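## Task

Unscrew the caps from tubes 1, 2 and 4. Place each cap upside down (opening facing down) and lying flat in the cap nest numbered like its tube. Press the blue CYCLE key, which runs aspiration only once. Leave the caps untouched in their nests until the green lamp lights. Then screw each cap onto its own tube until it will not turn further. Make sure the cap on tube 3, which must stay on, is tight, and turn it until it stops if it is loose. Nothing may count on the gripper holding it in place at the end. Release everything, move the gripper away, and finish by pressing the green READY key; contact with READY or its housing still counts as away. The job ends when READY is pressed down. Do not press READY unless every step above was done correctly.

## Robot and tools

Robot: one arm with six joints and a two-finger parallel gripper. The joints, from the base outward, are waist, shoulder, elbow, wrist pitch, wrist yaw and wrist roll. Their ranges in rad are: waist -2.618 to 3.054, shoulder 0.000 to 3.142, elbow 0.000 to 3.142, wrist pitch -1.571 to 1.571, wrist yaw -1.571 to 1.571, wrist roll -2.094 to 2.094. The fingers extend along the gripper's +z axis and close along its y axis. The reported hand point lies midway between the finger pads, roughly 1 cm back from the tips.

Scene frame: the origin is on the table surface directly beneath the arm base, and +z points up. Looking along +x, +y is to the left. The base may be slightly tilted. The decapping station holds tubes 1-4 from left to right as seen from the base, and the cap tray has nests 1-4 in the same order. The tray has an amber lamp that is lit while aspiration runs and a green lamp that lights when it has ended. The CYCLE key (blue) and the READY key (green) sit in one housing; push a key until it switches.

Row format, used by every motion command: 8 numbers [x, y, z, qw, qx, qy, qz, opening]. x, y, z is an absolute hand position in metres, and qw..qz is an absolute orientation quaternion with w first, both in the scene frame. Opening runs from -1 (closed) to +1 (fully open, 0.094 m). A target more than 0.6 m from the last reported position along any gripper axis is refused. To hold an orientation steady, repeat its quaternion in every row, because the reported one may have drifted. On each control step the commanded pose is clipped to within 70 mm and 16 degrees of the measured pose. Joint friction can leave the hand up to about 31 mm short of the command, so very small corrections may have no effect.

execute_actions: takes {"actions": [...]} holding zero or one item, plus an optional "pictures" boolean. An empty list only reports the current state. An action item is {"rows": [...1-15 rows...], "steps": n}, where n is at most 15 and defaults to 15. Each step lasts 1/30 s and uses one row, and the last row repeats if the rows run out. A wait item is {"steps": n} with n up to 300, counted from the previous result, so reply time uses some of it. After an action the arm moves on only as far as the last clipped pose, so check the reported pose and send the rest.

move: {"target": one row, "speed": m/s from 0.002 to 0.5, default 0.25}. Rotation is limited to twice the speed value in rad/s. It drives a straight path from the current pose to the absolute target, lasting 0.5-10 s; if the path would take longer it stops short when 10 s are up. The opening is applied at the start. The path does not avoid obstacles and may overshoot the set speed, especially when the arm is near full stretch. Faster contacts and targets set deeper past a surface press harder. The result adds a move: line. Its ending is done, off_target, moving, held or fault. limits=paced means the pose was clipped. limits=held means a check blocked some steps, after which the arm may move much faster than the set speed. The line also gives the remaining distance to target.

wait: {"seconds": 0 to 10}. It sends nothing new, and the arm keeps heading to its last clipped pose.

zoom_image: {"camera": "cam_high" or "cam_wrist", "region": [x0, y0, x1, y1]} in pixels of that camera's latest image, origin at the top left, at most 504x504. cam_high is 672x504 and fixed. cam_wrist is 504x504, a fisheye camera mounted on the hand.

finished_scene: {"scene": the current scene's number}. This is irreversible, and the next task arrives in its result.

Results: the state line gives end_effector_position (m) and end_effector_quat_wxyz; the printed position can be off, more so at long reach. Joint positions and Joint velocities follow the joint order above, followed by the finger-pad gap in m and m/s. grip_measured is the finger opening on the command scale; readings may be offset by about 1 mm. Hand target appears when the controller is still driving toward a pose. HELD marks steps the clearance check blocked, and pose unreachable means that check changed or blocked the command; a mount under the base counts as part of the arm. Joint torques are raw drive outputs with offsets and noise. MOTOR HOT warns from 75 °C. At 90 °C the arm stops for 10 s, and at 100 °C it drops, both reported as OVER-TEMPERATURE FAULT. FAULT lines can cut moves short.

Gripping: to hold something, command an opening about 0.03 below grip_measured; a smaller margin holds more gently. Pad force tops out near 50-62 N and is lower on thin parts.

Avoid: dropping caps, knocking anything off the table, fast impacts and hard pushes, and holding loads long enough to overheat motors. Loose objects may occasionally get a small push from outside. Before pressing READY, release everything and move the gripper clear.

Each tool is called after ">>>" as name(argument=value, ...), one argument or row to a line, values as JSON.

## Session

>>> execute_actions(
  actions=[],
)

Scene clock: 0.00 s of 11600.00 s.
end_effector_position=(+0.3430, -0.4376, +0.3852) grip_measured=+1.000 end_effector_quat_wxyz=(+0.752, +0.571, +0.322, -0.069)
Joint positions: [-0.894  2.703  1.589  0.528  0.088  1.365  0.094]
Joint velocities: [ 0.007 -0.002 -0.002  0.081 -0.007 -0.007  0.   ]
Joint torques (N m, as the arm reports them, + toward a larger angle): no reading
Motor temperatures (°C, as the motors report them): [28 31 28 25 26 25]
Hand target: +0.343, -0.438, +0.385; +0.752, +0.571, +0.322, -0.069
camera_calibration (this result's frames):
cam_wrist: T_world_to_cam=[[-0.518816, -0.327536, -0.789652, 0.336471], [0.472738, 0.659694, -0.584229, 0.393087], [0.712284, -0.676405, -0.187421, -0.37434], [0, 0, 0, 1]] pos_world=[0.255376, -0.402316, 0.425189]

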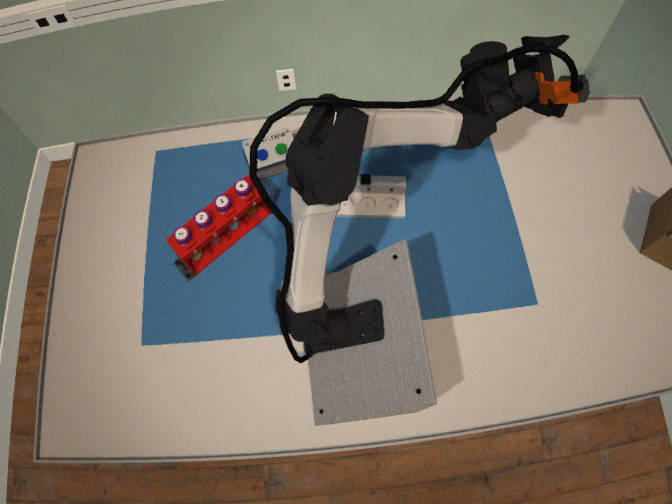

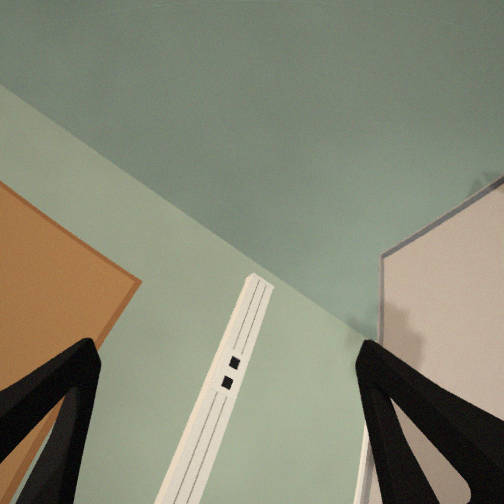

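>>> zoom_image(
  camera="cam_high",
  region=[150, 120, 430, 290],
)

Region (150, 120, 430, 290) of cam_high's 672x504 image, scaled by 1.800, with more detail than that image has; it fills the top 306 rows of this view, and the rest is white.

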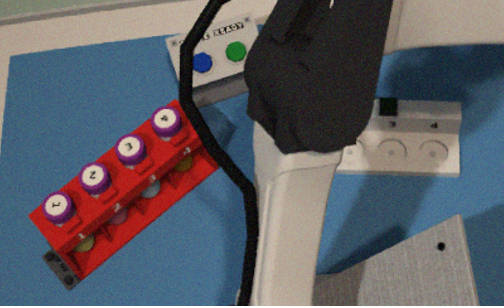

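>>> move(
  target=[0.27,-0.02,0.18,0,0.5,0.866,0,0.3],
  speed=0.4,
)

Scene clock: 6.63 s of 11600.00 s.
end_effector_position=(+0.2707, -0.0217, +0.1783) grip_measured=+0.302 end_effector_quat_wxyz=(+0.010, +0.495, +0.869, +0.000)
Joint positions: [-0.577  2.086  1.401 -1.423 -0.602  0.227  0.061]
Joint velocities: [-0.012 -0.007  0.012  0.051  0.066  0.081 -0.001]
Joint torques (N m, as the arm reports them, + toward a larger angle): [-5.55 -3.35  6.01  0.09 -0.11 -0.04]
Motor temperatures (°C, as the motors report them): [28 33 28 26 26 25]
Hand target: +0.273, -0.020, +0.178; +0.005, +0.494, +0.870, +0.007
Off the commanded pose: 0.003 m, 1 deg.
move: done
camera_calibration (this result's frames):
cam_wrist: T_world_to_cam=[[-0.83511, -0.549837, 0.0164577, 0.208868], [-0.478516, 0.740891, 0.471278, 0.103055], [-0.27132, 0.385694, -0.881831, 0.33285], [0, 0, 0, 1]] pos_world=[0.31405, -0.0898869, 0.241512]

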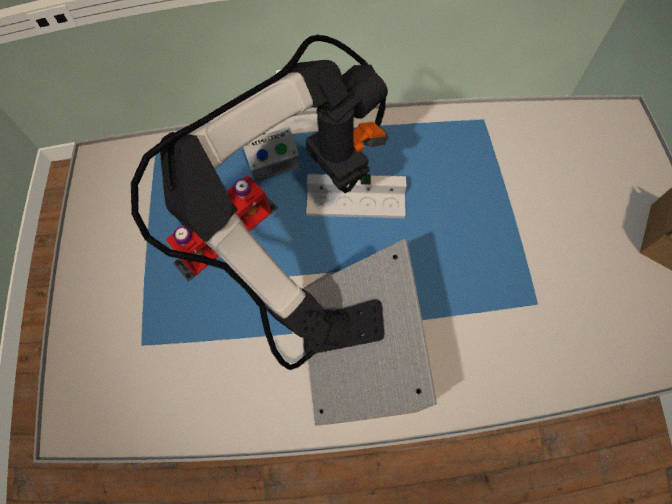

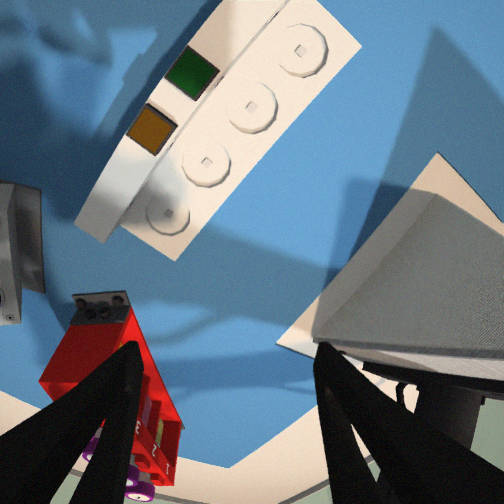

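>>> move(
  target=[0.306,0.175,0.165,0,0.438,0.899,0,0.1],
  speed=0.4,
)

Scene clock: 11.50 s of 11600.00 s.
end_effector_position=(+0.3068, +0.1717, +0.1622) grip_measured=+0.102 end_effector_quat_wxyz=(+0.001, +0.432, +0.902, -0.003)
Joint positions: [-0.114  1.798  1.552 -1.527 -0.767  0.629  0.052]
Joint velocities: [ 0.002 -0.022 -0.002 -0.051  0.051  0.066  0.001]
Joint torques (N m, as the arm reports them, + toward a larger angle): [-6.02 -4.22  4.76  0.01 -0.09  0.12]
Motor temperatures (°C, as the motors report them): [28 33 29 26 26 25]
Hand target: +0.306, +0.177, +0.165; -0.001, +0.437, +0.899, +0.002
Off the commanded pose: 0.004 m, 1 deg.
move: done
camera_calibration (this result's frames):
cam_wrist: T_world_to_cam=[[-0.748375, -0.66253, 0.0314496, 0.335927], [-0.568733, 0.665378, 0.483544, 0.0232432], [-0.341288, 0.343986, -0.874755, 0.281309], [0, 0, 0, 1]] pos_world=[0.360626, 0.11033, 0.224273]

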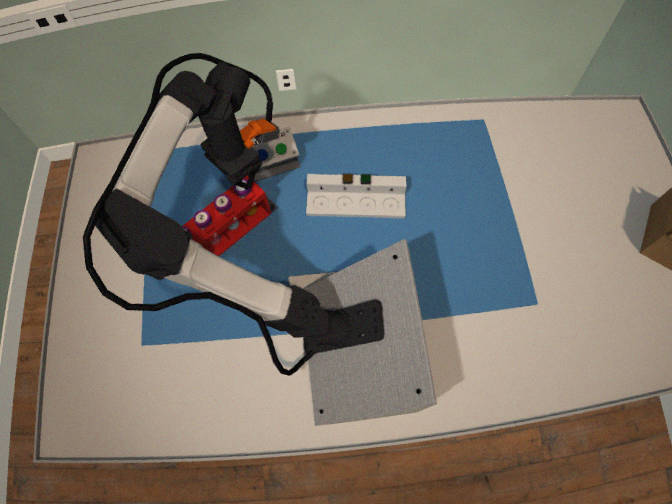

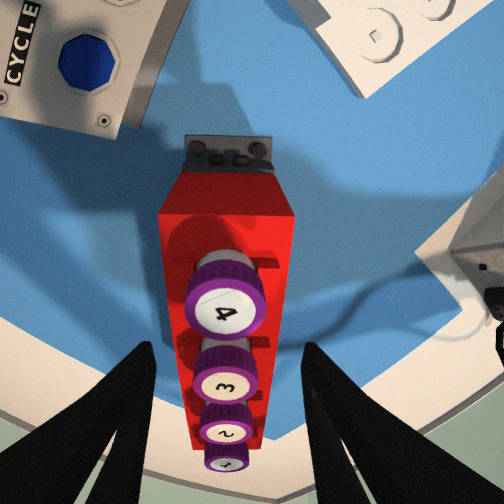

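>>> move(
  target=[0.308,0.174,0.119,0,0.887,0.462,0,0.05],
  speed=0.5,
)

Scene clock: 16.30 s of 11600.00 s.
end_effector_position=(+0.3096, +0.1710, +0.1204) grip_measured=+0.052 end_effector_quat_wxyz=(-0.001, +0.888, +0.459, -0.004)
Joint positions: [-0.023  1.782  1.415 -1.328 -0.785  2.041  0.049]
Joint velocities: [-0.002 -0.017 -0.007  0.051  0.022  0.007  0.   ]
Joint torques (N m, as the arm reports them, + toward a larger angle): [-5.34 -5.57  2.84  0.26 -0.02  0.1 ]
Motor temperatures (°C, as the motors report them): [29 33 29 26 26 25]
Hand target: +0.308, +0.174, +0.119; -0.000, +0.887, +0.462, -0.000
Off the commanded pose: 0.004 m, 1 deg.
move: done
camera_calibration (this result's frames):
cam_wrist: T_world_to_cam=[[-0.842144, 0.538267, 0.0325827, 0.162435], [0.485114, 0.729826, 0.481682, -0.291551], [0.235494, 0.421452, -0.87574, 0.0542536], [0, 0, 0, 1]] pos_world=[0.265453, 0.102483, 0.182654]

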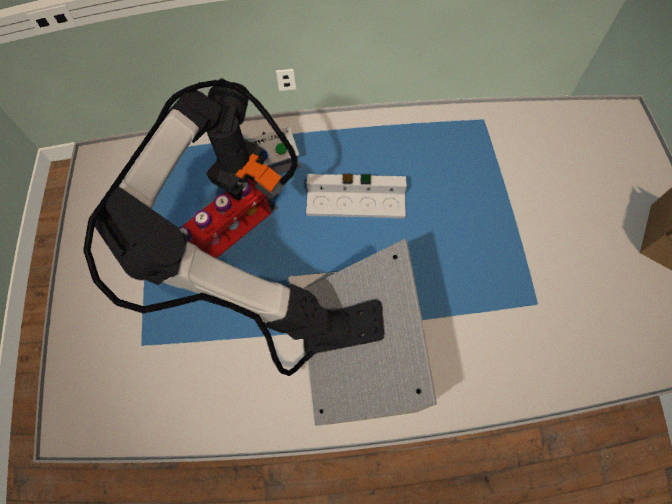

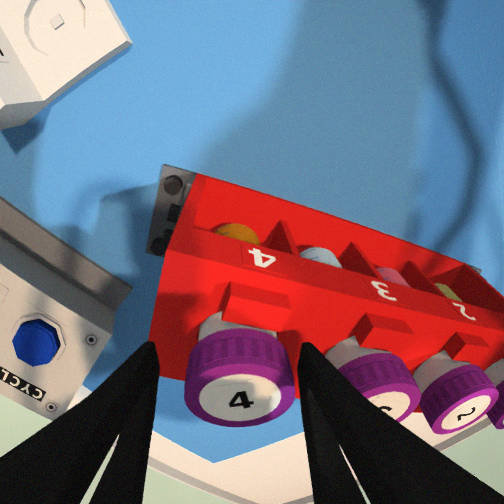

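>>> execute_actions(
  actions=[
    {"rows":[[0.305,0.177,0.127,0,0.887,0.462,0,0.05],[0.305,0.177,0.127,0,0.887,0.462,0,0.05],[0.305,0.177,0.127,0,0.887,0.462,0,0.05],[0.305,0.177,0.127,0,0.887,0.462,0,0.05],[0.305,0.177,0.127,0,0.887,0.462,0,-0.2],[0.305,0.177,0.127,0,0.887,0.462,0,-0.2],[0.305,0.177,0.127,0,0.887,0.462,0,-0.2],[0.305,0.177,0.127,0,0.887,0.462,0,-0.36]],"steps":15},
  ],
)

Scene clock: 18.10 s of 11600.00 s.
end_effector_position=(+0.3076, +0.1743, +0.1230) grip_measured=-0.320 end_effector_quat_wxyz=(-0.001, +0.888, +0.460, -0.002)
Joint positions: [-0.023  1.769  1.415 -1.336 -0.787  2.043  0.032]
Joint velocities: [ 0.017  0.017  0.012 -0.037 -0.022 -0.066 -0.   ]
Joint torques (N m, as the arm reports them, + toward a larger angle): [-6.31 -5.36  4.09 -0.07  0.   -0.02]
Motor temperatures (°C, as the motors report them): [29 33 29 26 26 25]
Hand target: +0.305, +0.177, +0.127; +0.000, +0.887, +0.462, +0.000
Off the commanded pose: 0.005 m, 0 deg.
Steps of this call (steps 1 to 39: nothing new was sent; steps 40 to 54: all 15 steps of this action). Readings (end_effector_position):
40: (+0.3099, +0.1711, +0.1206)
41: (+0.3096, +0.1715, +0.1209)
43: (+0.3089, +0.1728, +0.1221)
47: (+0.3076, +0.1742, +0.1230)
54: the state above
camera_calibration (this result's frames):
cam_wrist: T_world_to_cam=[[-0.842863, 0.537286, 0.0300856, 0.159584], [0.482347, 0.729524, 0.484908, -0.29374], [0.238586, 0.423223, -0.874047, 0.0541354], [0, 0, 0, 1]] pos_world=[0.263276, 0.105637, 0.184953]

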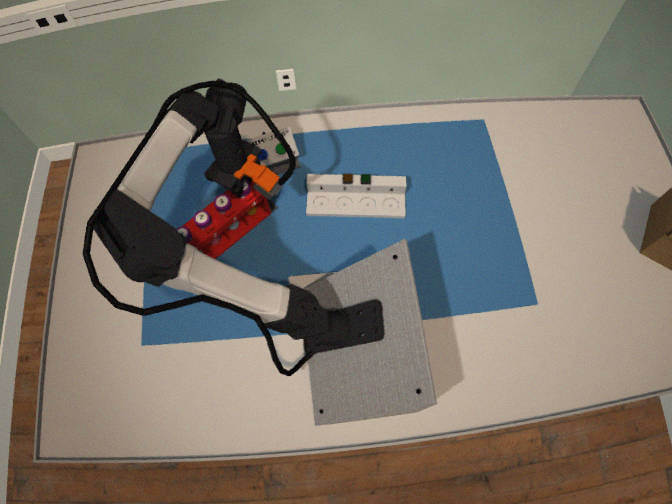

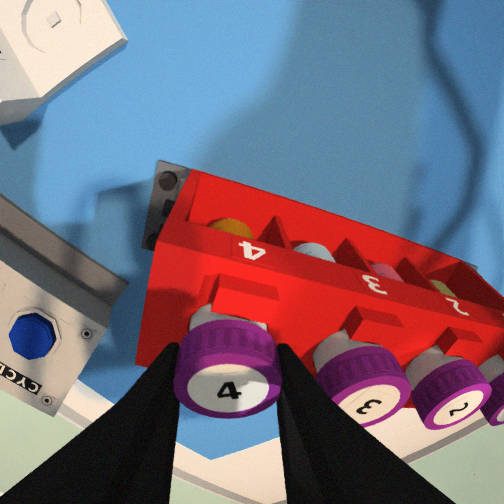

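>>> move(
  target=[0.307,0.174,0.127,0,-0.4384,0.8988,0,-0.36],
  speed=0.5,
)

>>> execute_actions(
  actions=[
    {"rows":[[0.307,0.174,0.128,0,-0.4384,0.8988,0,-0.14]],"steps":5},
  ],
  pictures=false,
)

>>> move(
  target=[0.307,0.174,0.133,0,0.879,0.477,0,-0.14],
  speed=0.5,
)

Scene clock: 25.00 s of 11600.00 s.
end_effector_position=(+0.3071, +0.1738, +0.1246) grip_measured=-0.320 end_effector_quat_wxyz=(-0.002, -0.426, +0.905, -0.003)
Joint positions: [-0.025  1.763  1.415 -1.338 -0.78  -1.023  0.032]
Joint velocities: [ 0.002  0.017  0.002  0.037 -0.066  0.051 -0.   ]
Joint torques (N m, as the arm reports them, + toward a larger angle): [-6.8  -4.33  4.37  0.02 -0.12 -0.23]
Motor temperatures (°C, as the motors report them): [29 33 29 25 26 25]
Hand target: +0.307, +0.174, +0.127; +0.000, -0.438, +0.899, -0.000
Off the commanded pose: 0.002 m, 2 deg.
move: done
camera_calibration (this result's frames):
cam_wrist: T_world_to_cam=[[0.800707, -0.598323, 0.0296178, -0.147879], [-0.532659, -0.688467, 0.492226, 0.263341], [-0.27412, -0.409906, -0.869963, 0.357544], [0, 0, 0, 1]] pos_world=[0.356689, 0.239381, 0.185806]

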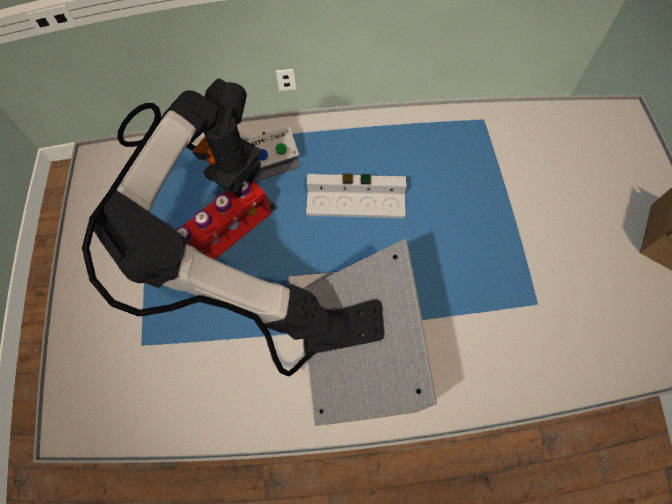

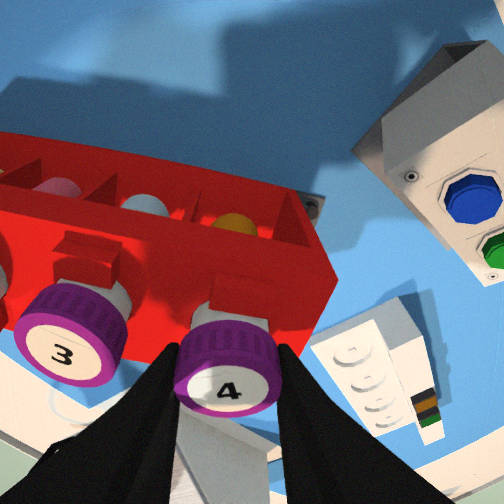

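Scene clock: 25.17 s of 11600.00 s.
end_effector_position=(+0.3069, +0.1737, +0.1247) grip_measured=-0.142 end_effector_quat_wxyz=(-0.002, -0.435, +0.900, -0.003)
Joint positions: [-0.025  1.763  1.415 -1.339 -0.78  -1.043  0.04 ]
Joint velocities: [ 0.007  0.007 -0.007 -0.007 -0.022 -0.081  0.002]
Joint torques (N m, as the arm reports them, + toward a larger angle): [-6.81 -4.17  4.71 -0.03 -0.12 -0.04]
Motor temperatures (°C, as the motors report them): [29 33 29 25 26 25]
Hand target: +0.307, +0.174, +0.128; +0.000, -0.438, +0.899, -0.000
Off the commanded pose: 0.003 m, 1 deg.
Steps of this call (steps 1 to 5: all 5 steps of this action). Readings (end_effector_position):
1: (+0.3070, +0.1737, +0.1247)
2: (+0.3069, +0.1737, +0.1247)
4: (+0.3069, +0.1737, +0.1247)
5: the state above

Scene clock: 29.20 s of 11600.00 s.
end_effector_position=(+0.3046, +0.1746, +0.1306) grip_measured=-0.142 end_effector_quat_wxyz=(+0.000, +0.875, +0.485, -0.004)
Joint positions: [-0.038  1.763  1.432 -1.376 -0.78   1.963  0.04 ]
Joint velocities: [-0.007 -0.007  0.012 -0.051 -0.11   0.081 -0.   ]
Joint torques (N m, as the arm reports them, + toward a larger angle): [-6.68 -3.82  4.71  0.05  0.    0.11]
Motor temperatures (°C, as the motors report them): [29 33 29 25 26 25]
Hand target: +0.307, +0.174, +0.133; +0.000, +0.879, +0.477, +0.000
Off the commanded pose: 0.003 m, 1 deg.
move: done
camera_calibration (this result's frames):
cam_wrist: T_world_to_cam=[[-0.872056, 0.488507, 0.0296393, 0.174138], [0.440925, 0.757947, 0.48073, -0.288035], [0.212375, 0.432292, -0.876368, 0.0680754], [0, 0, 0, 1]] pos_world=[0.264403, 0.103819, 0.192965]

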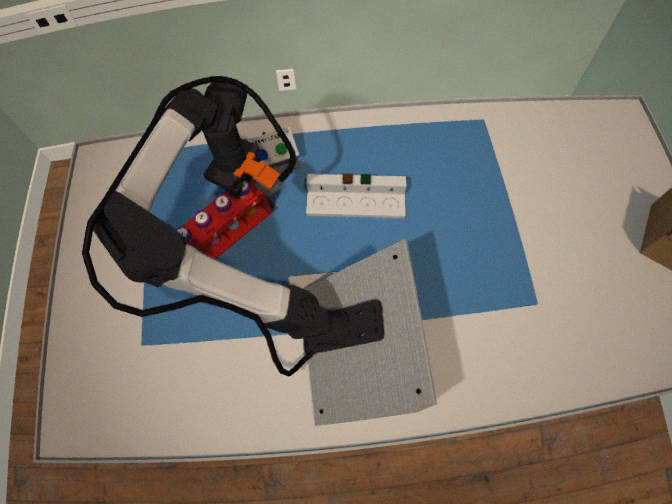

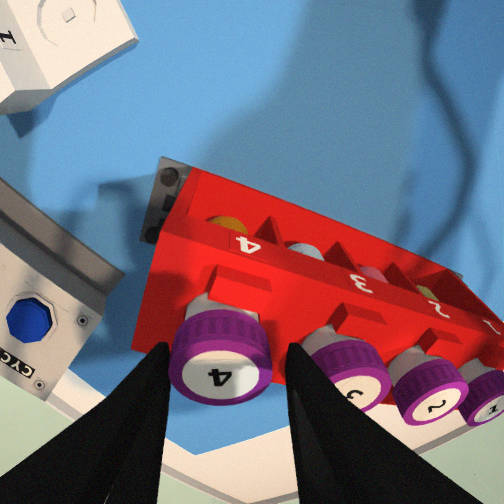

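>>> execute_actions(
  actions=[
    {"rows":[[0.310,0.173,0.127,0,0.875,0.485,0,-0.14],[0.310,0.173,0.127,0,0.875,0.485,0,-0.14],[0.310,0.173,0.127,0,0.875,0.485,0,-0.14],[0.310,0.173,0.127,0,0.875,0.485,0,-0.14],[0.310,0.173,0.127,0,0.875,0.485,0,-0.14],[0.310,0.173,0.127,0,0.875,0.485,0,-0.14],[0.309,0.173,0.128,0,0.875,0.485,0,-0.36]],"steps":12},
  ],
  pictures=false,
)

>>> move(
  target=[0.307,0.174,0.132,0,-0.4617,0.887,0,-0.36],
  speed=0.5,
)

>>> move(
  target=[0.308,0.174,0.138,0,-0.5736,0.8192,0,-0.36],
  speed=0.3,
)

Scene clock: 31.23 s of 11600.00 s.
end_effector_position=(+0.3070, +0.1739, +0.1306) grip_measured=-0.332 end_effector_quat_wxyz=(+0.004, +0.874, +0.487, -0.001)
Joint positions: [-0.038  1.764  1.432 -1.363 -0.779  1.967  0.031]
Joint velocities: [-0.007 -0.002  0.002 -0.066 -0.022  0.007  0.   ]
Joint torques (N m, as the arm reports them, + toward a larger angle): [-5.86 -3.62  4.01  0.24 -0.02  0.06]
Motor temperatures (°C, as the motors report them): [29 33 29 25 26 25]
Hand target: +0.309, +0.173, +0.128; -0.000, +0.875, +0.485, -0.000
Off the commanded pose: 0.003 m, 1 deg.
Steps of this call (steps 1 to 49: nothing new was sent; steps 50 to 61: all 12 steps of this action). Readings (end_effector_position):
50: (+0.3048, +0.1746, +0.1306)
51: (+0.3051, +0.1746, +0.1306)
53: (+0.3056, +0.1745, +0.1306)
57: (+0.3070, +0.1739, +0.1306)
61: the state above

Scene clock: 35.33 s of 11600.00 s.
end_effector_position=(+0.3076, +0.1740, +0.1314) grip_measured=-0.333 end_effector_quat_wxyz=(+0.001, -0.461, +0.887, -0.004)
Joint positions: [-0.04   1.762  1.432 -1.361 -0.78  -1.114  0.031]
Joint velocities: [-0.012  0.007 -0.002 -0.037 -0.051  0.037 -0.   ]
Joint torques (N m, as the arm reports them, + toward a larger angle): [-6.34 -3.84  4.46  0.04 -0.11 -0.04]
Motor temperatures (°C, as the motors report them): [29 33 29 25 26 25]
Hand target: +0.307, +0.174, +0.132; +0.000, -0.462, +0.887, -0.000
Off the commanded pose: 0.001 m, 1 deg.
move: done
camera_calibration (this result's frames):
cam_wrist: T_world_to_cam=[[0.844595, -0.534223, 0.0355721, -0.173807], [-0.481038, -0.727982, 0.488513, 0.251916], [-0.235079, -0.429707, -0.871831, 0.355374], [0, 0, 0, 1]] pos_world=[0.351519, 0.243245, 0.192945]

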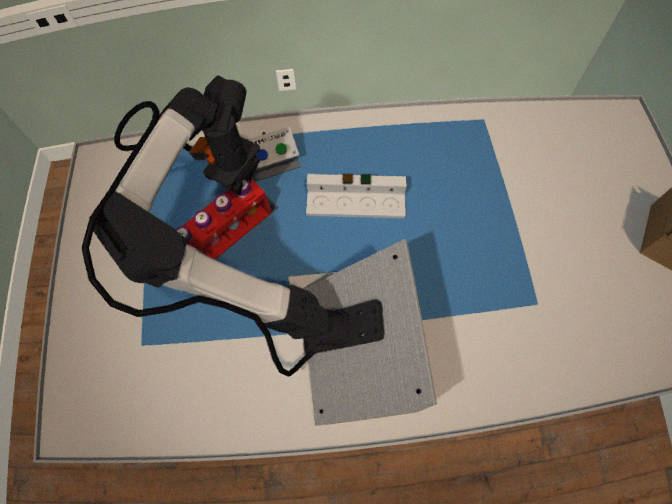

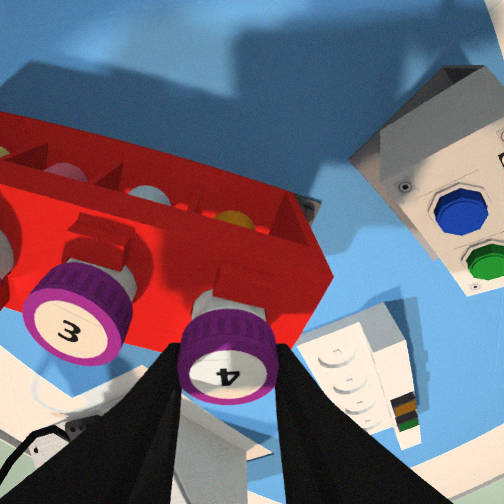

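Scene clock: 36.40 s of 11600.00 s.
end_effector_position=(+0.3072, +0.1752, +0.1355) grip_measured=-0.333 end_effector_quat_wxyz=(+0.002, -0.577, +0.817, -0.004)
Joint positions: [-0.048  1.762  1.446 -1.382 -0.781 -1.397  0.031]
Joint velocities: [ 0.012  0.007 -0.007  0.051  0.007  0.037 -0.   ]
Joint torques (N m, as the arm reports them, + toward a larger angle): [-6.71 -3.32  5.31 -0.1  -0.08 -0.04]
Motor temperatures (°C, as the motors report them): [30 33 29 25 26 25]
Hand target: +0.308, +0.174, +0.138; +0.000, -0.574, +0.819, -0.000
Off the commanded pose: 0.003 m, 1 deg.
move: done
camera_calibration (this result's frames):
cam_wrist: T_world_to_cam=[[0.95712, -0.28759, 0.0348418, -0.250636], [-0.267323, -0.830457, 0.488753, 0.202849], [-0.111626, -0.477109, -0.871726, 0.329761], [0, 0, 0, 1]] pos_world=[0.330925, 0.253709, 0.19705]

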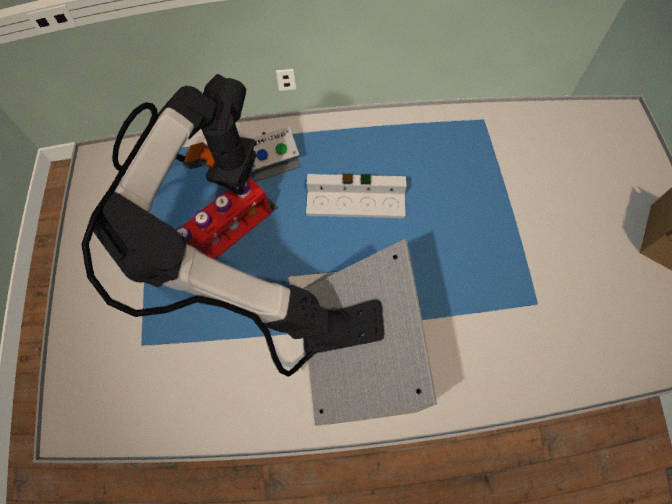

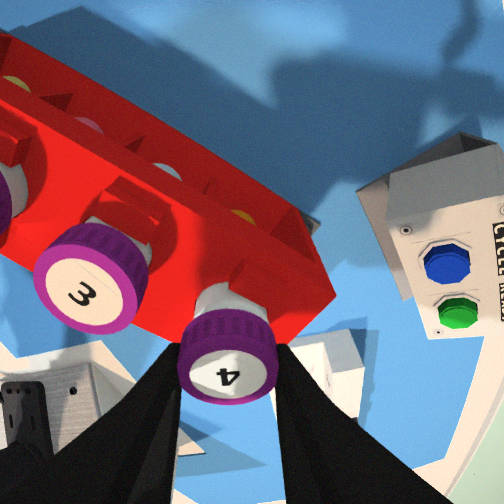

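>>> move(
  target=[0.308,0.173,0.165,0,-0.5,0.866,0,-0.36],
  speed=0.2,
)

>>> move(
  target=[0.292,-0.152,0.07,0,0.0523,0.9986,0,-0.36],
  speed=0.4,
)

Scene clock: 38.93 s of 11600.00 s.
end_effector_position=(+0.3067, +0.1761, +0.1629) grip_measured=-0.333 end_effector_quat_wxyz=(+0.004, -0.511, +0.859, -0.000)
Joint positions: [-0.111  1.788  1.549 -1.523 -0.779 -1.329  0.031]
Joint velocities: [-0.022  0.007  0.012 -0.007 -0.022  0.066 -0.   ]
Joint torques (N m, as the arm reports them, + toward a larger angle): [-6.81 -2.97  5.18  0.   -0.02  0.13]
Motor temperatures (°C, as the motors report them): [30 33 29 25 26 25]
Hand target: +0.308, +0.173, +0.165; +0.000, -0.500, +0.866, -0.000
Off the commanded pose: 0.004 m, 2 deg.
move: done
camera_calibration (this result's frames):
cam_wrist: T_world_to_cam=[[0.900483, -0.433759, 0.031355, -0.207187], [-0.394043, -0.783272, 0.480849, 0.221896], [-0.184013, -0.445352, -0.876243, 0.371318], [0, 0, 0, 1]] pos_world=[0.342332, 0.249302, 0.225163]

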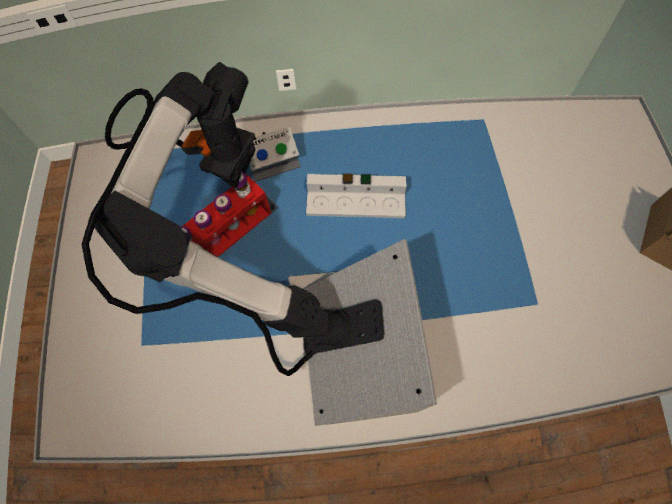

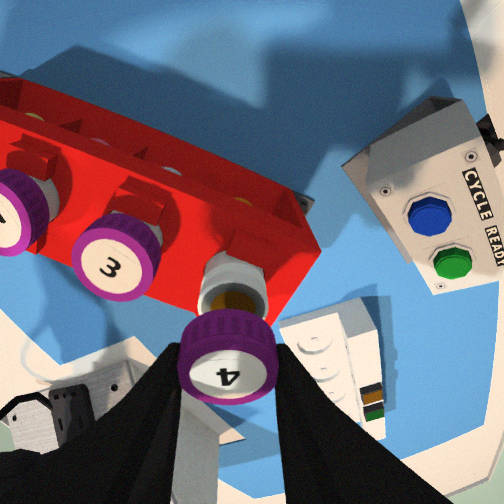

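Scene clock: 40.97 s of 11600.00 s.
end_effector_position=(+0.2887, -0.1476, +0.0674) grip_measured=-0.332 end_effector_quat_wxyz=(-0.005, +0.052, +0.999, +0.009)
Joint positions: [-0.571  2.575  1.459 -1.037 -0.605 -0.726  0.031]
Joint velocities: [-0.022  0.002 -0.007  0.022 -0.022 -0.022 -0.001]
Joint torques (N m, as the arm reports them, + toward a larger angle): [-7.2  -7.13  5.7   0.33  0.01  0.1 ]
Motor temperatures (°C, as the motors report them): [30 33 29 25 26 25]
Hand target: +0.293, -0.154, +0.070; -0.000, +0.053, +0.999, -0.002
Off the commanded pose: 0.006 m, 1 deg.
move: done
camera_calibration (this result's frames):
cam_wrist: T_world_to_cam=[[-0.0561194, -0.998394, 0.00768939, -0.133981], [-0.866939, 0.0525475, 0.495637, 0.266085], [-0.495245, 0.0211486, -0.868496, 0.298431], [0, 0, 0, 1]] pos_world=[0.370957, -0.15406, 0.128335]

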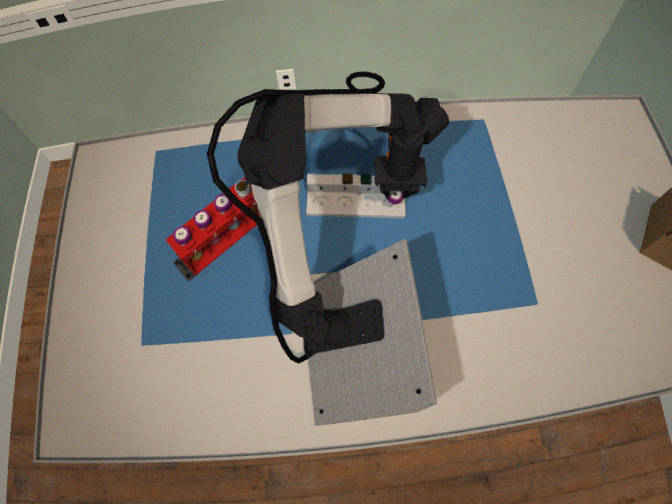

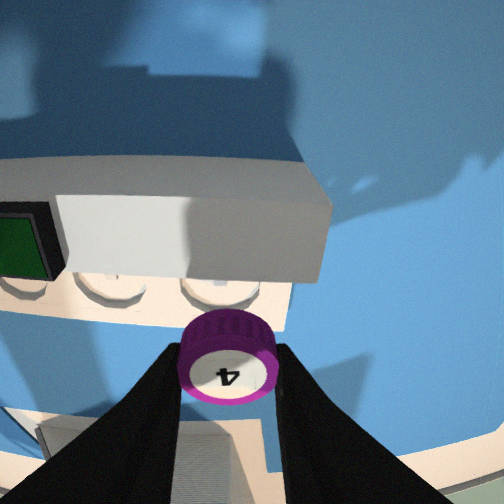

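>>> zoom_image(
  camera="cam_wrist",
  region=[50, 240, 310, 360],
)

Region (50, 240, 310, 360) of cam_wrist's 504x504 image, scaled by 1.938, with more detail than that image has; it fills the top 233 rows of this view, and the rest is white.

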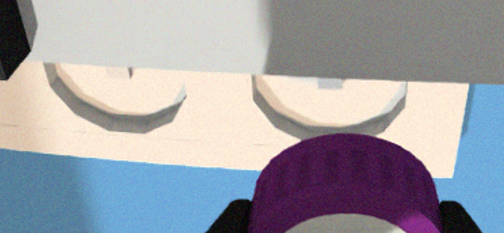

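>>> move(
  target=[0.292,-0.141,0.040,0,0.0523,0.9986,0,-0.36],
  speed=0.1,
)

Scene clock: 45.47 s of 11600.00 s.
end_effector_position=(+0.2907, -0.1436, +0.0408) grip_measured=-0.332 end_effector_quat_wxyz=(-0.006, +0.053, +0.999, -0.000)
Joint positions: [-0.512  2.575  1.384 -0.913 -0.62  -0.656  0.031]
Joint velocities: [ 0.002 -0.002  0.017  0.051 -0.022 -0.051 -0.   ]
Joint torques (N m, as the arm reports them, + toward a larger angle): [-6.37 -8.    3.1   0.35 -0.14  0.1 ]
Motor temperatures (°C, as the motors report them): [30 34 30 25 26 25]
Hand target: +0.292, -0.141, +0.040; -0.000, +0.052, +0.999, +0.000
Off the commanded pose: 0.003 m, 1 deg.
move: done
camera_calibration (this result's frames):
cam_wrist: T_world_to_cam=[[-0.0567848, -0.998021, 0.027014, -0.130255], [-0.865197, 0.0626935, 0.497498, 0.281681], [-0.498207, 0.00487794, -0.867044, 0.274624], [0, 0, 0, 1]] pos_world=[0.373132, -0.148997, 0.101494]

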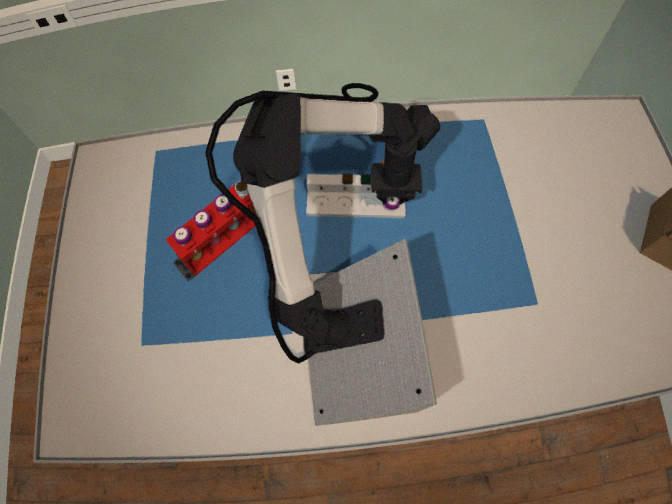

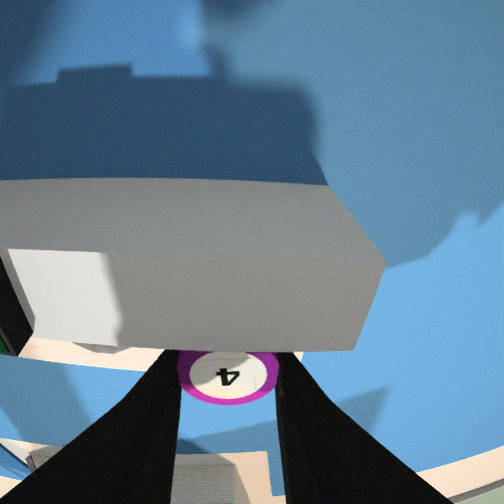

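>>> move(
  target=[0.292,-0.140,0.025,0,0.0523,0.9986,0,-0.36],
  speed=0.03,
)

Scene clock: 47.30 s of 11600.00 s.
end_effector_position=(+0.2923, -0.1417, +0.0295) grip_measured=-0.332 end_effector_quat_wxyz=(-0.003, +0.051, +0.999, -0.003)
Joint positions: [-0.487  2.575  1.351 -0.853 -0.632 -0.627  0.031]
Joint velocities: [ 0.002 -0.012 -0.002  0.037  0.037 -0.066 -0.   ]
Joint torques (N m, as the arm reports them, + toward a larger angle): [-6.29 -7.15  2.96  0.45 -0.16  0.11]
Motor temperatures (°C, as the motors report them): [30 34 29 25 26 25]
Hand target: +0.292, -0.140, +0.025; -0.000, +0.052, +0.999, +0.000
Off the commanded pose: 0.005 m, 1 deg.
move: done
camera_calibration (this result's frames):
cam_wrist: T_world_to_cam=[[-0.0529189, -0.998049, 0.0331325, -0.12922], [-0.86843, 0.062375, 0.491872, 0.289607], [-0.492979, -0.00274395, -0.870037, 0.263177], [0, 0, 0, 1]] pos_world=[0.374406, -0.14631, 0.0908055]

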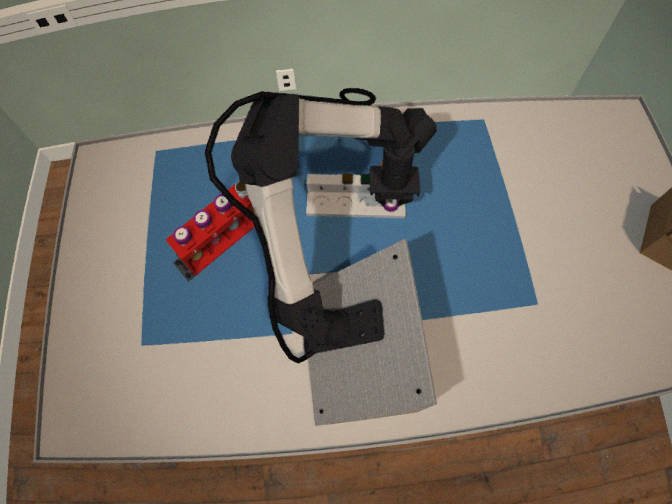

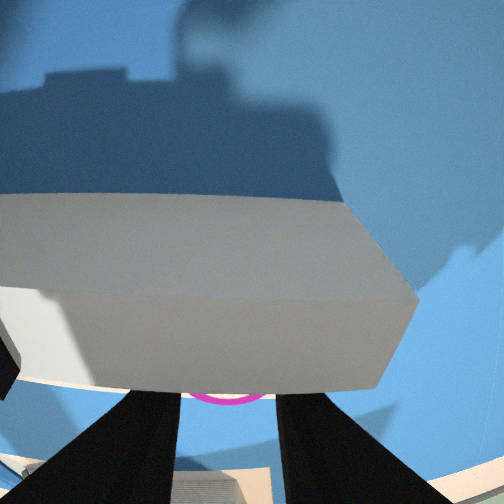

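>>> execute_actions(
  actions=[
    {"rows":[[0.292,-0.141,0.021,0,0.0523,0.9986,0,-0.36]],"steps":10},
  ],
)

>>> zoom_image(
  camera="cam_high",
  region=[300, 160, 430, 230],
)

Scene clock: 48.70 s of 11600.00 s.
end_effector_position=(+0.2923, -0.1420, +0.0290) grip_measured=-0.332 end_effector_quat_wxyz=(-0.002, +0.053, +0.999, -0.004)
Joint positions: [-0.487  2.575  1.348 -0.848 -0.633 -0.621  0.031]
Joint velocities: [ 0.002  0.012 -0.012 -0.066 -0.022  0.007 -0.   ]
Joint torques (N m, as the arm reports them, + toward a larger angle): [-5.9  -6.69  2.79  0.57 -0.14  0.1 ]
Motor temperatures (°C, as the motors report them): [30 34 29 25 26 25]
Hand target: +0.292, -0.141, +0.021; -0.000, +0.052, +0.999, +0.000
Off the commanded pose: 0.008 m, 0 deg.
Steps of this call (steps 1 to 32: nothing new was sent; steps 33 to 42: all 10 steps of this action). Readings (end_effector_position):
33: (+0.2925, -0.1419, +0.0295)
34: (+0.2924, -0.1420, +0.0292)
36: (+0.2923, -0.1420, +0.0290)
40: (+0.2923, -0.1420, +0.0290)
42: the state above
camera_calibration (this result's frames):
cam_wrist: T_world_to_cam=[[-0.0571155, -0.997802, 0.0335977, -0.128252], [-0.869342, 0.066253, 0.48975, 0.29079], [-0.4909, -0.00123556, -0.871215, 0.262348], [0, 0, 0, 1]] pos_world=[0.374257, -0.146911, 0.0904562]

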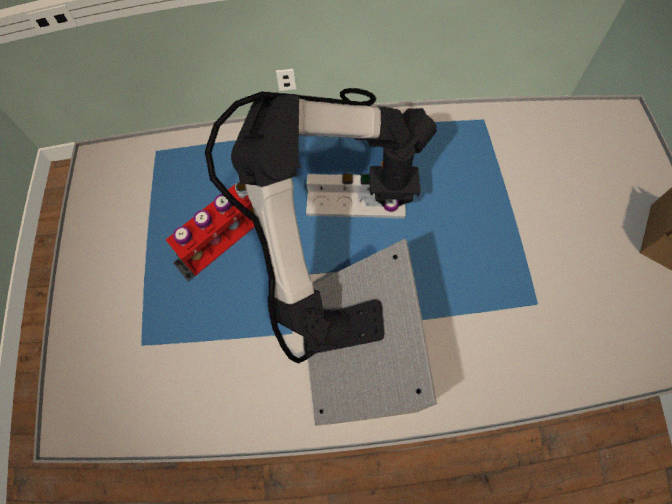

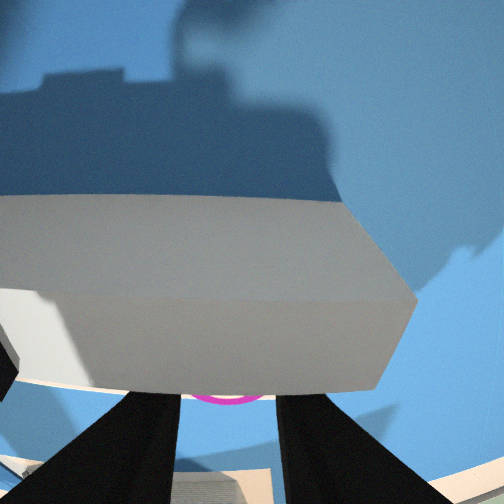

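Region (300, 160, 430, 230) of cam_high's 672x504 image, scaled by 3.877, with more detail than that image has; it fills the top 271 rows of this view, and the rest is white.

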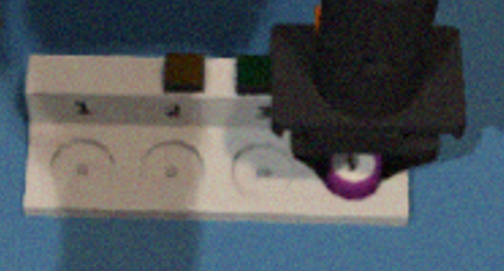

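Release, rise, and look along the tray.

>>> execute_actions(
  actions=[
    {"rows":[[0.292,-0.142,0.028,0,0.0523,0.9986,0,-0.36],[0.292,-0.142,0.028,0,0.0523,0.9986,0,-0.36],[0.292,-0.142,0.028,0,0.0523,0.9986,0,0.05]],"steps":8},
  ],
  pictures=false,
)

>>> move(
  target=[0.292,-0.142,0.08,0,0.0523,0.9986,0,0.05],
  speed=0.3,
)

>>> move(
  target=[0.297,-0.085,0.10,0,0.743,0.669,0,0.05],
  speed=0.5,
)

Scene clock: 50.27 s of 11600.00 s.
end_effector_position=(+0.2923, -0.1420, +0.0290) grip_measured=+0.048 end_effector_quat_wxyz=(-0.002, +0.053, +0.999, -0.004)
Joint positions: [-0.487  2.575  1.348 -0.848 -0.633 -0.621  0.049]
Joint velocities: [-0.022 -0.002  0.002  0.022 -0.051 -0.051 -0.   ]
Joint torques (N m, as the arm reports them, + toward a larger angle): [-7.11 -7.04  4.05  0.23 -0.11  0.  ]
Motor temperatures (°C, as the motors report them): [30 34 29 25 26 25]
Hand target: +0.292, -0.142, +0.028; +0.000, +0.052, +0.999, -0.000
Off the commanded pose: 0.001 m, 0 deg.
Steps of this call (steps 1 to 39: nothing new was sent; steps 40 to 47: all 8 steps of this action). Readings (end_effector_position):
40: (+0.2923, -0.1420, +0.0290)
41: (+0.2923, -0.1420, +0.0290)
43: (+0.2923, -0.1420, +0.0290)
47: the state above

Scene clock: 51.50 s of 11600.00 s.
end_effector_position=(+0.2908, -0.1413, +0.0747) grip_measured=+0.048 end_effector_quat_wxyz=(+0.002, +0.056, +0.998, +0.004)
Joint positions: [-0.57   2.537  1.442 -1.037 -0.607 -0.705  0.049]
Joint velocities: [-0.012 -0.002 -0.012  0.007 -0.007 -0.11  -0.   ]
Joint torques (N m, as the arm reports them, + toward a larger angle): [-7.11 -7.72  5.68  0.02  0.02 -0.03]
Motor temperatures (°C, as the motors report them): [30 35 29 25 26 25]
Hand target: +0.291, -0.142, +0.080; +0.000, +0.052, +0.999, -0.001
Off the commanded pose: 0.006 m, 1 deg.
move: done
camera_calibration (this result's frames):
cam_wrist: T_world_to_cam=[[-0.0641057, -0.997788, 0.01757, -0.126005], [-0.872615, 0.0645884, 0.48412, 0.268164], [-0.484184, 0.015703, -0.874825, 0.302077], [0, 0, 0, 1]] pos_world=[0.372187, -0.14779, 0.136655]

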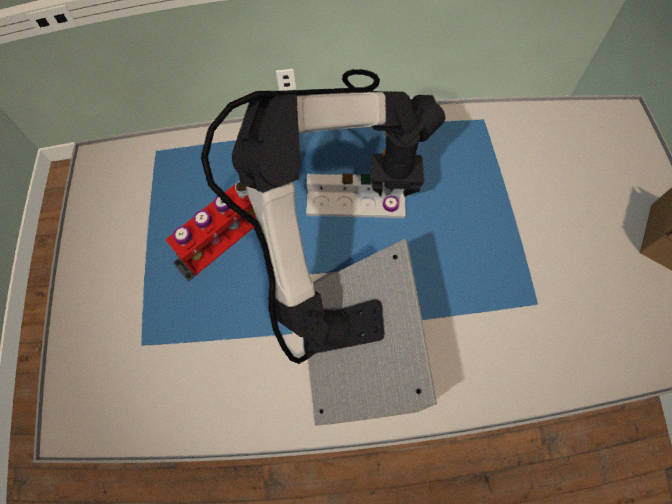

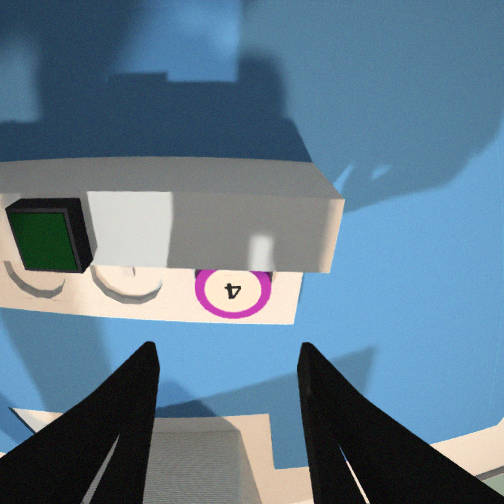

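Scene clock: 53.80 s of 11600.00 s.
end_effector_position=(+0.2985, -0.0922, +0.1001) grip_measured=+0.048 end_effector_quat_wxyz=(+0.004, +0.740, +0.672, -0.002)
Joint positions: [-0.514  2.366  1.394 -1.113 -0.622  0.915  0.049]
Joint velocities: [ 0.002 -0.022  0.002 -0.007  0.051 -0.007  0.001]
Joint torques (N m, as the arm reports them, + toward a larger angle): [-6.   -7.43  3.48  0.1  -0.05  0.1 ]
Motor temperatures (°C, as the motors report them): [30 35 29 25 26 25]
Hand target: +0.297, -0.085, +0.100; -0.000, +0.743, +0.669, +0.000
Off the commanded pose: 0.007 m, 1 deg.
move: done
camera_calibration (this result's frames):
cam_wrist: T_world_to_cam=[[-0.998589, 0.0474455, 0.0238555, 0.297747], [0.0530738, 0.876201, 0.479015, 0.0584797], [0.00182491, 0.479605, -0.877483, 0.225264], [0, 0, 0, 1]] pos_world=[0.293812, -0.173404, 0.162549]

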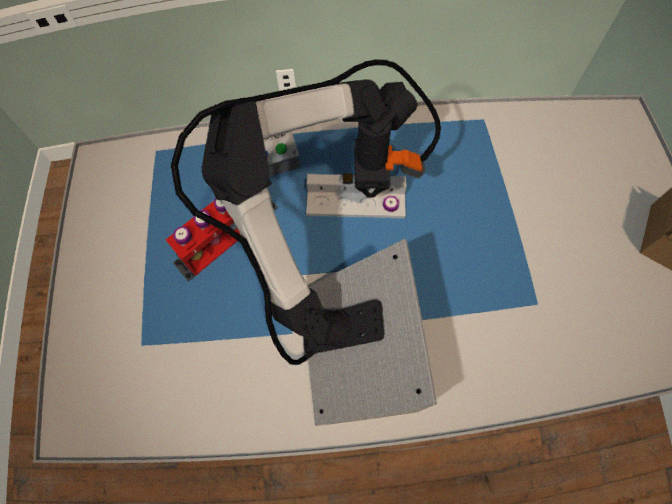

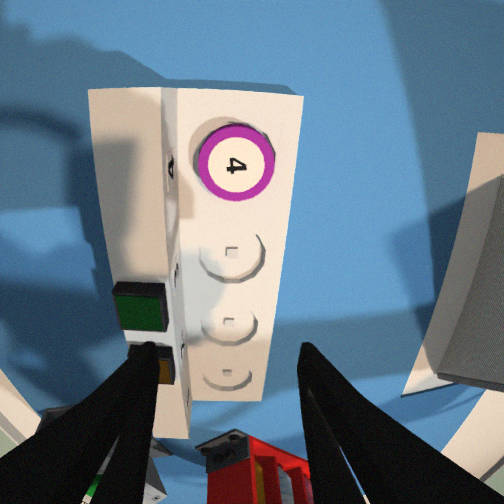

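>>> move(
  target=[0.240,0.261,0.168,0,0.766,0.643,0,0.05],
  speed=0.4,
)

Scene clock: 56.93 s of 11600.00 s.
end_effector_position=(+0.2414, +0.2603, +0.1670) grip_measured=+0.048 end_effector_quat_wxyz=(+0.007, +0.763, +0.647, +0.011)
Joint positions: [ 0.067  1.481  1.483 -1.559 -0.797  1.749  0.049]
Joint velocities: [ 0.007 -0.012 -0.007  0.022  0.051  0.081  0.   ]
Joint torques (N m, as the arm reports them, + toward a larger angle): [-3.4  -2.98  4.75  0.01  0.    0.09]
Motor temperatures (°C, as the motors report them): [30 35 29 25 26 25]
Hand target: +0.239, +0.264, +0.167; +0.003, +0.766, +0.643, +0.008
Off the commanded pose: 0.002 m, 2 deg.
joint sent to its limit — the command would take joint 4 (wrist pitch) past its lower limit, so that joint was sent only as far as its limit.
move: done
camera_calibration (this result's frames):
cam_wrist: T_world_to_cam=[[-0.993262, 0.115881, 0.00132794, 0.207101], [0.101477, 0.864154, 0.49289, -0.290337], [0.0559691, 0.489704, -0.870091, 0.0980753], [0, 0, 0, 1]] pos_world=[0.229679, 0.178869, 0.228164]

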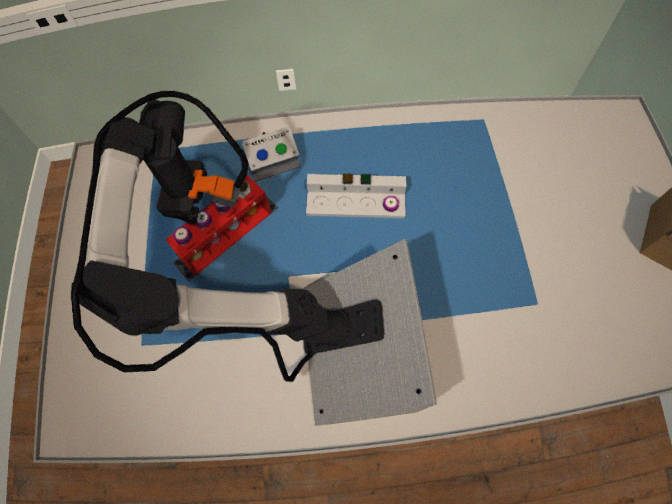

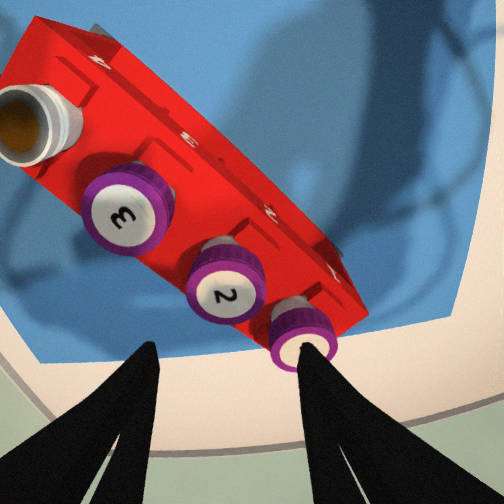

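>>> move(
  target=[0.243,0.257,0.122,0,0.793,0.609,0,0.05],
  speed=0.2,
)

Scene clock: 58.80 s of 11600.00 s.
end_effector_position=(+0.2453, +0.2567, +0.1233) grip_measured=+0.048 end_effector_quat_wxyz=(-0.005, +0.796, +0.605, -0.002)
Joint positions: [ 0.179  1.481  1.346 -1.358 -0.797  1.98   0.049]
Joint velocities: [-0.002 -0.012  0.007 -0.007 -0.051  0.081  0.001]
Joint torques (N m, as the arm reports them, + toward a larger angle): [-3.44 -5.03  2.84  0.26  0.07  0.12]
Motor temperatures (°C, as the motors report them): [30 35 29 25 26 25]
Hand target: +0.244, +0.257, +0.122; -0.001, +0.793, +0.609, +0.000
Off the commanded pose: 0.003 m, 1 deg.
move: done
camera_calibration (this result's frames):
cam_wrist: T_world_to_cam=[[-0.974841, 0.219804, 0.0370354, 0.175804], [0.209395, 0.84608, 0.490207, -0.287503], [0.0764144, 0.485629, -0.870819, 0.0577681], [0, 0, 0, 1]] pos_world=[0.227169, 0.176554, 0.184731]

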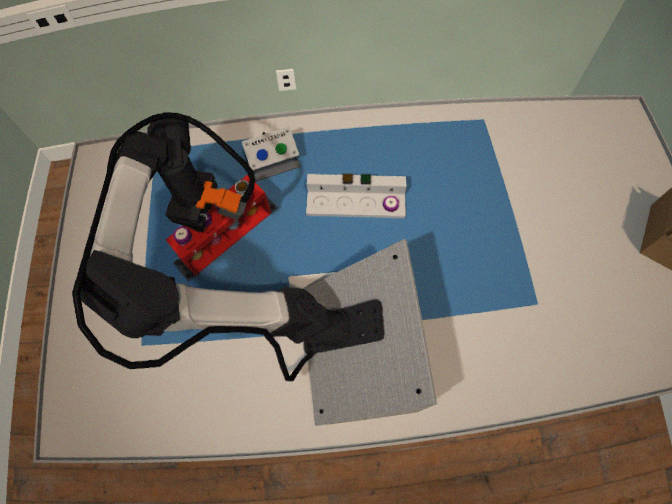

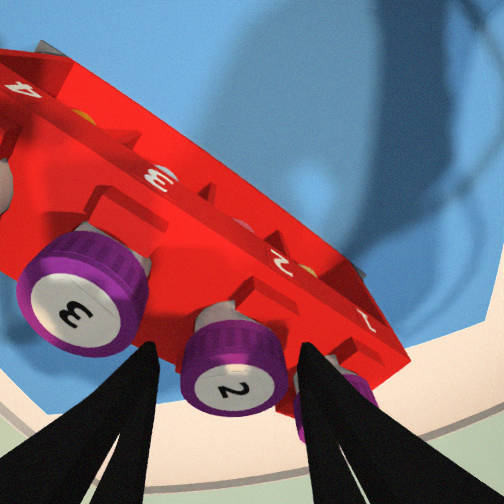

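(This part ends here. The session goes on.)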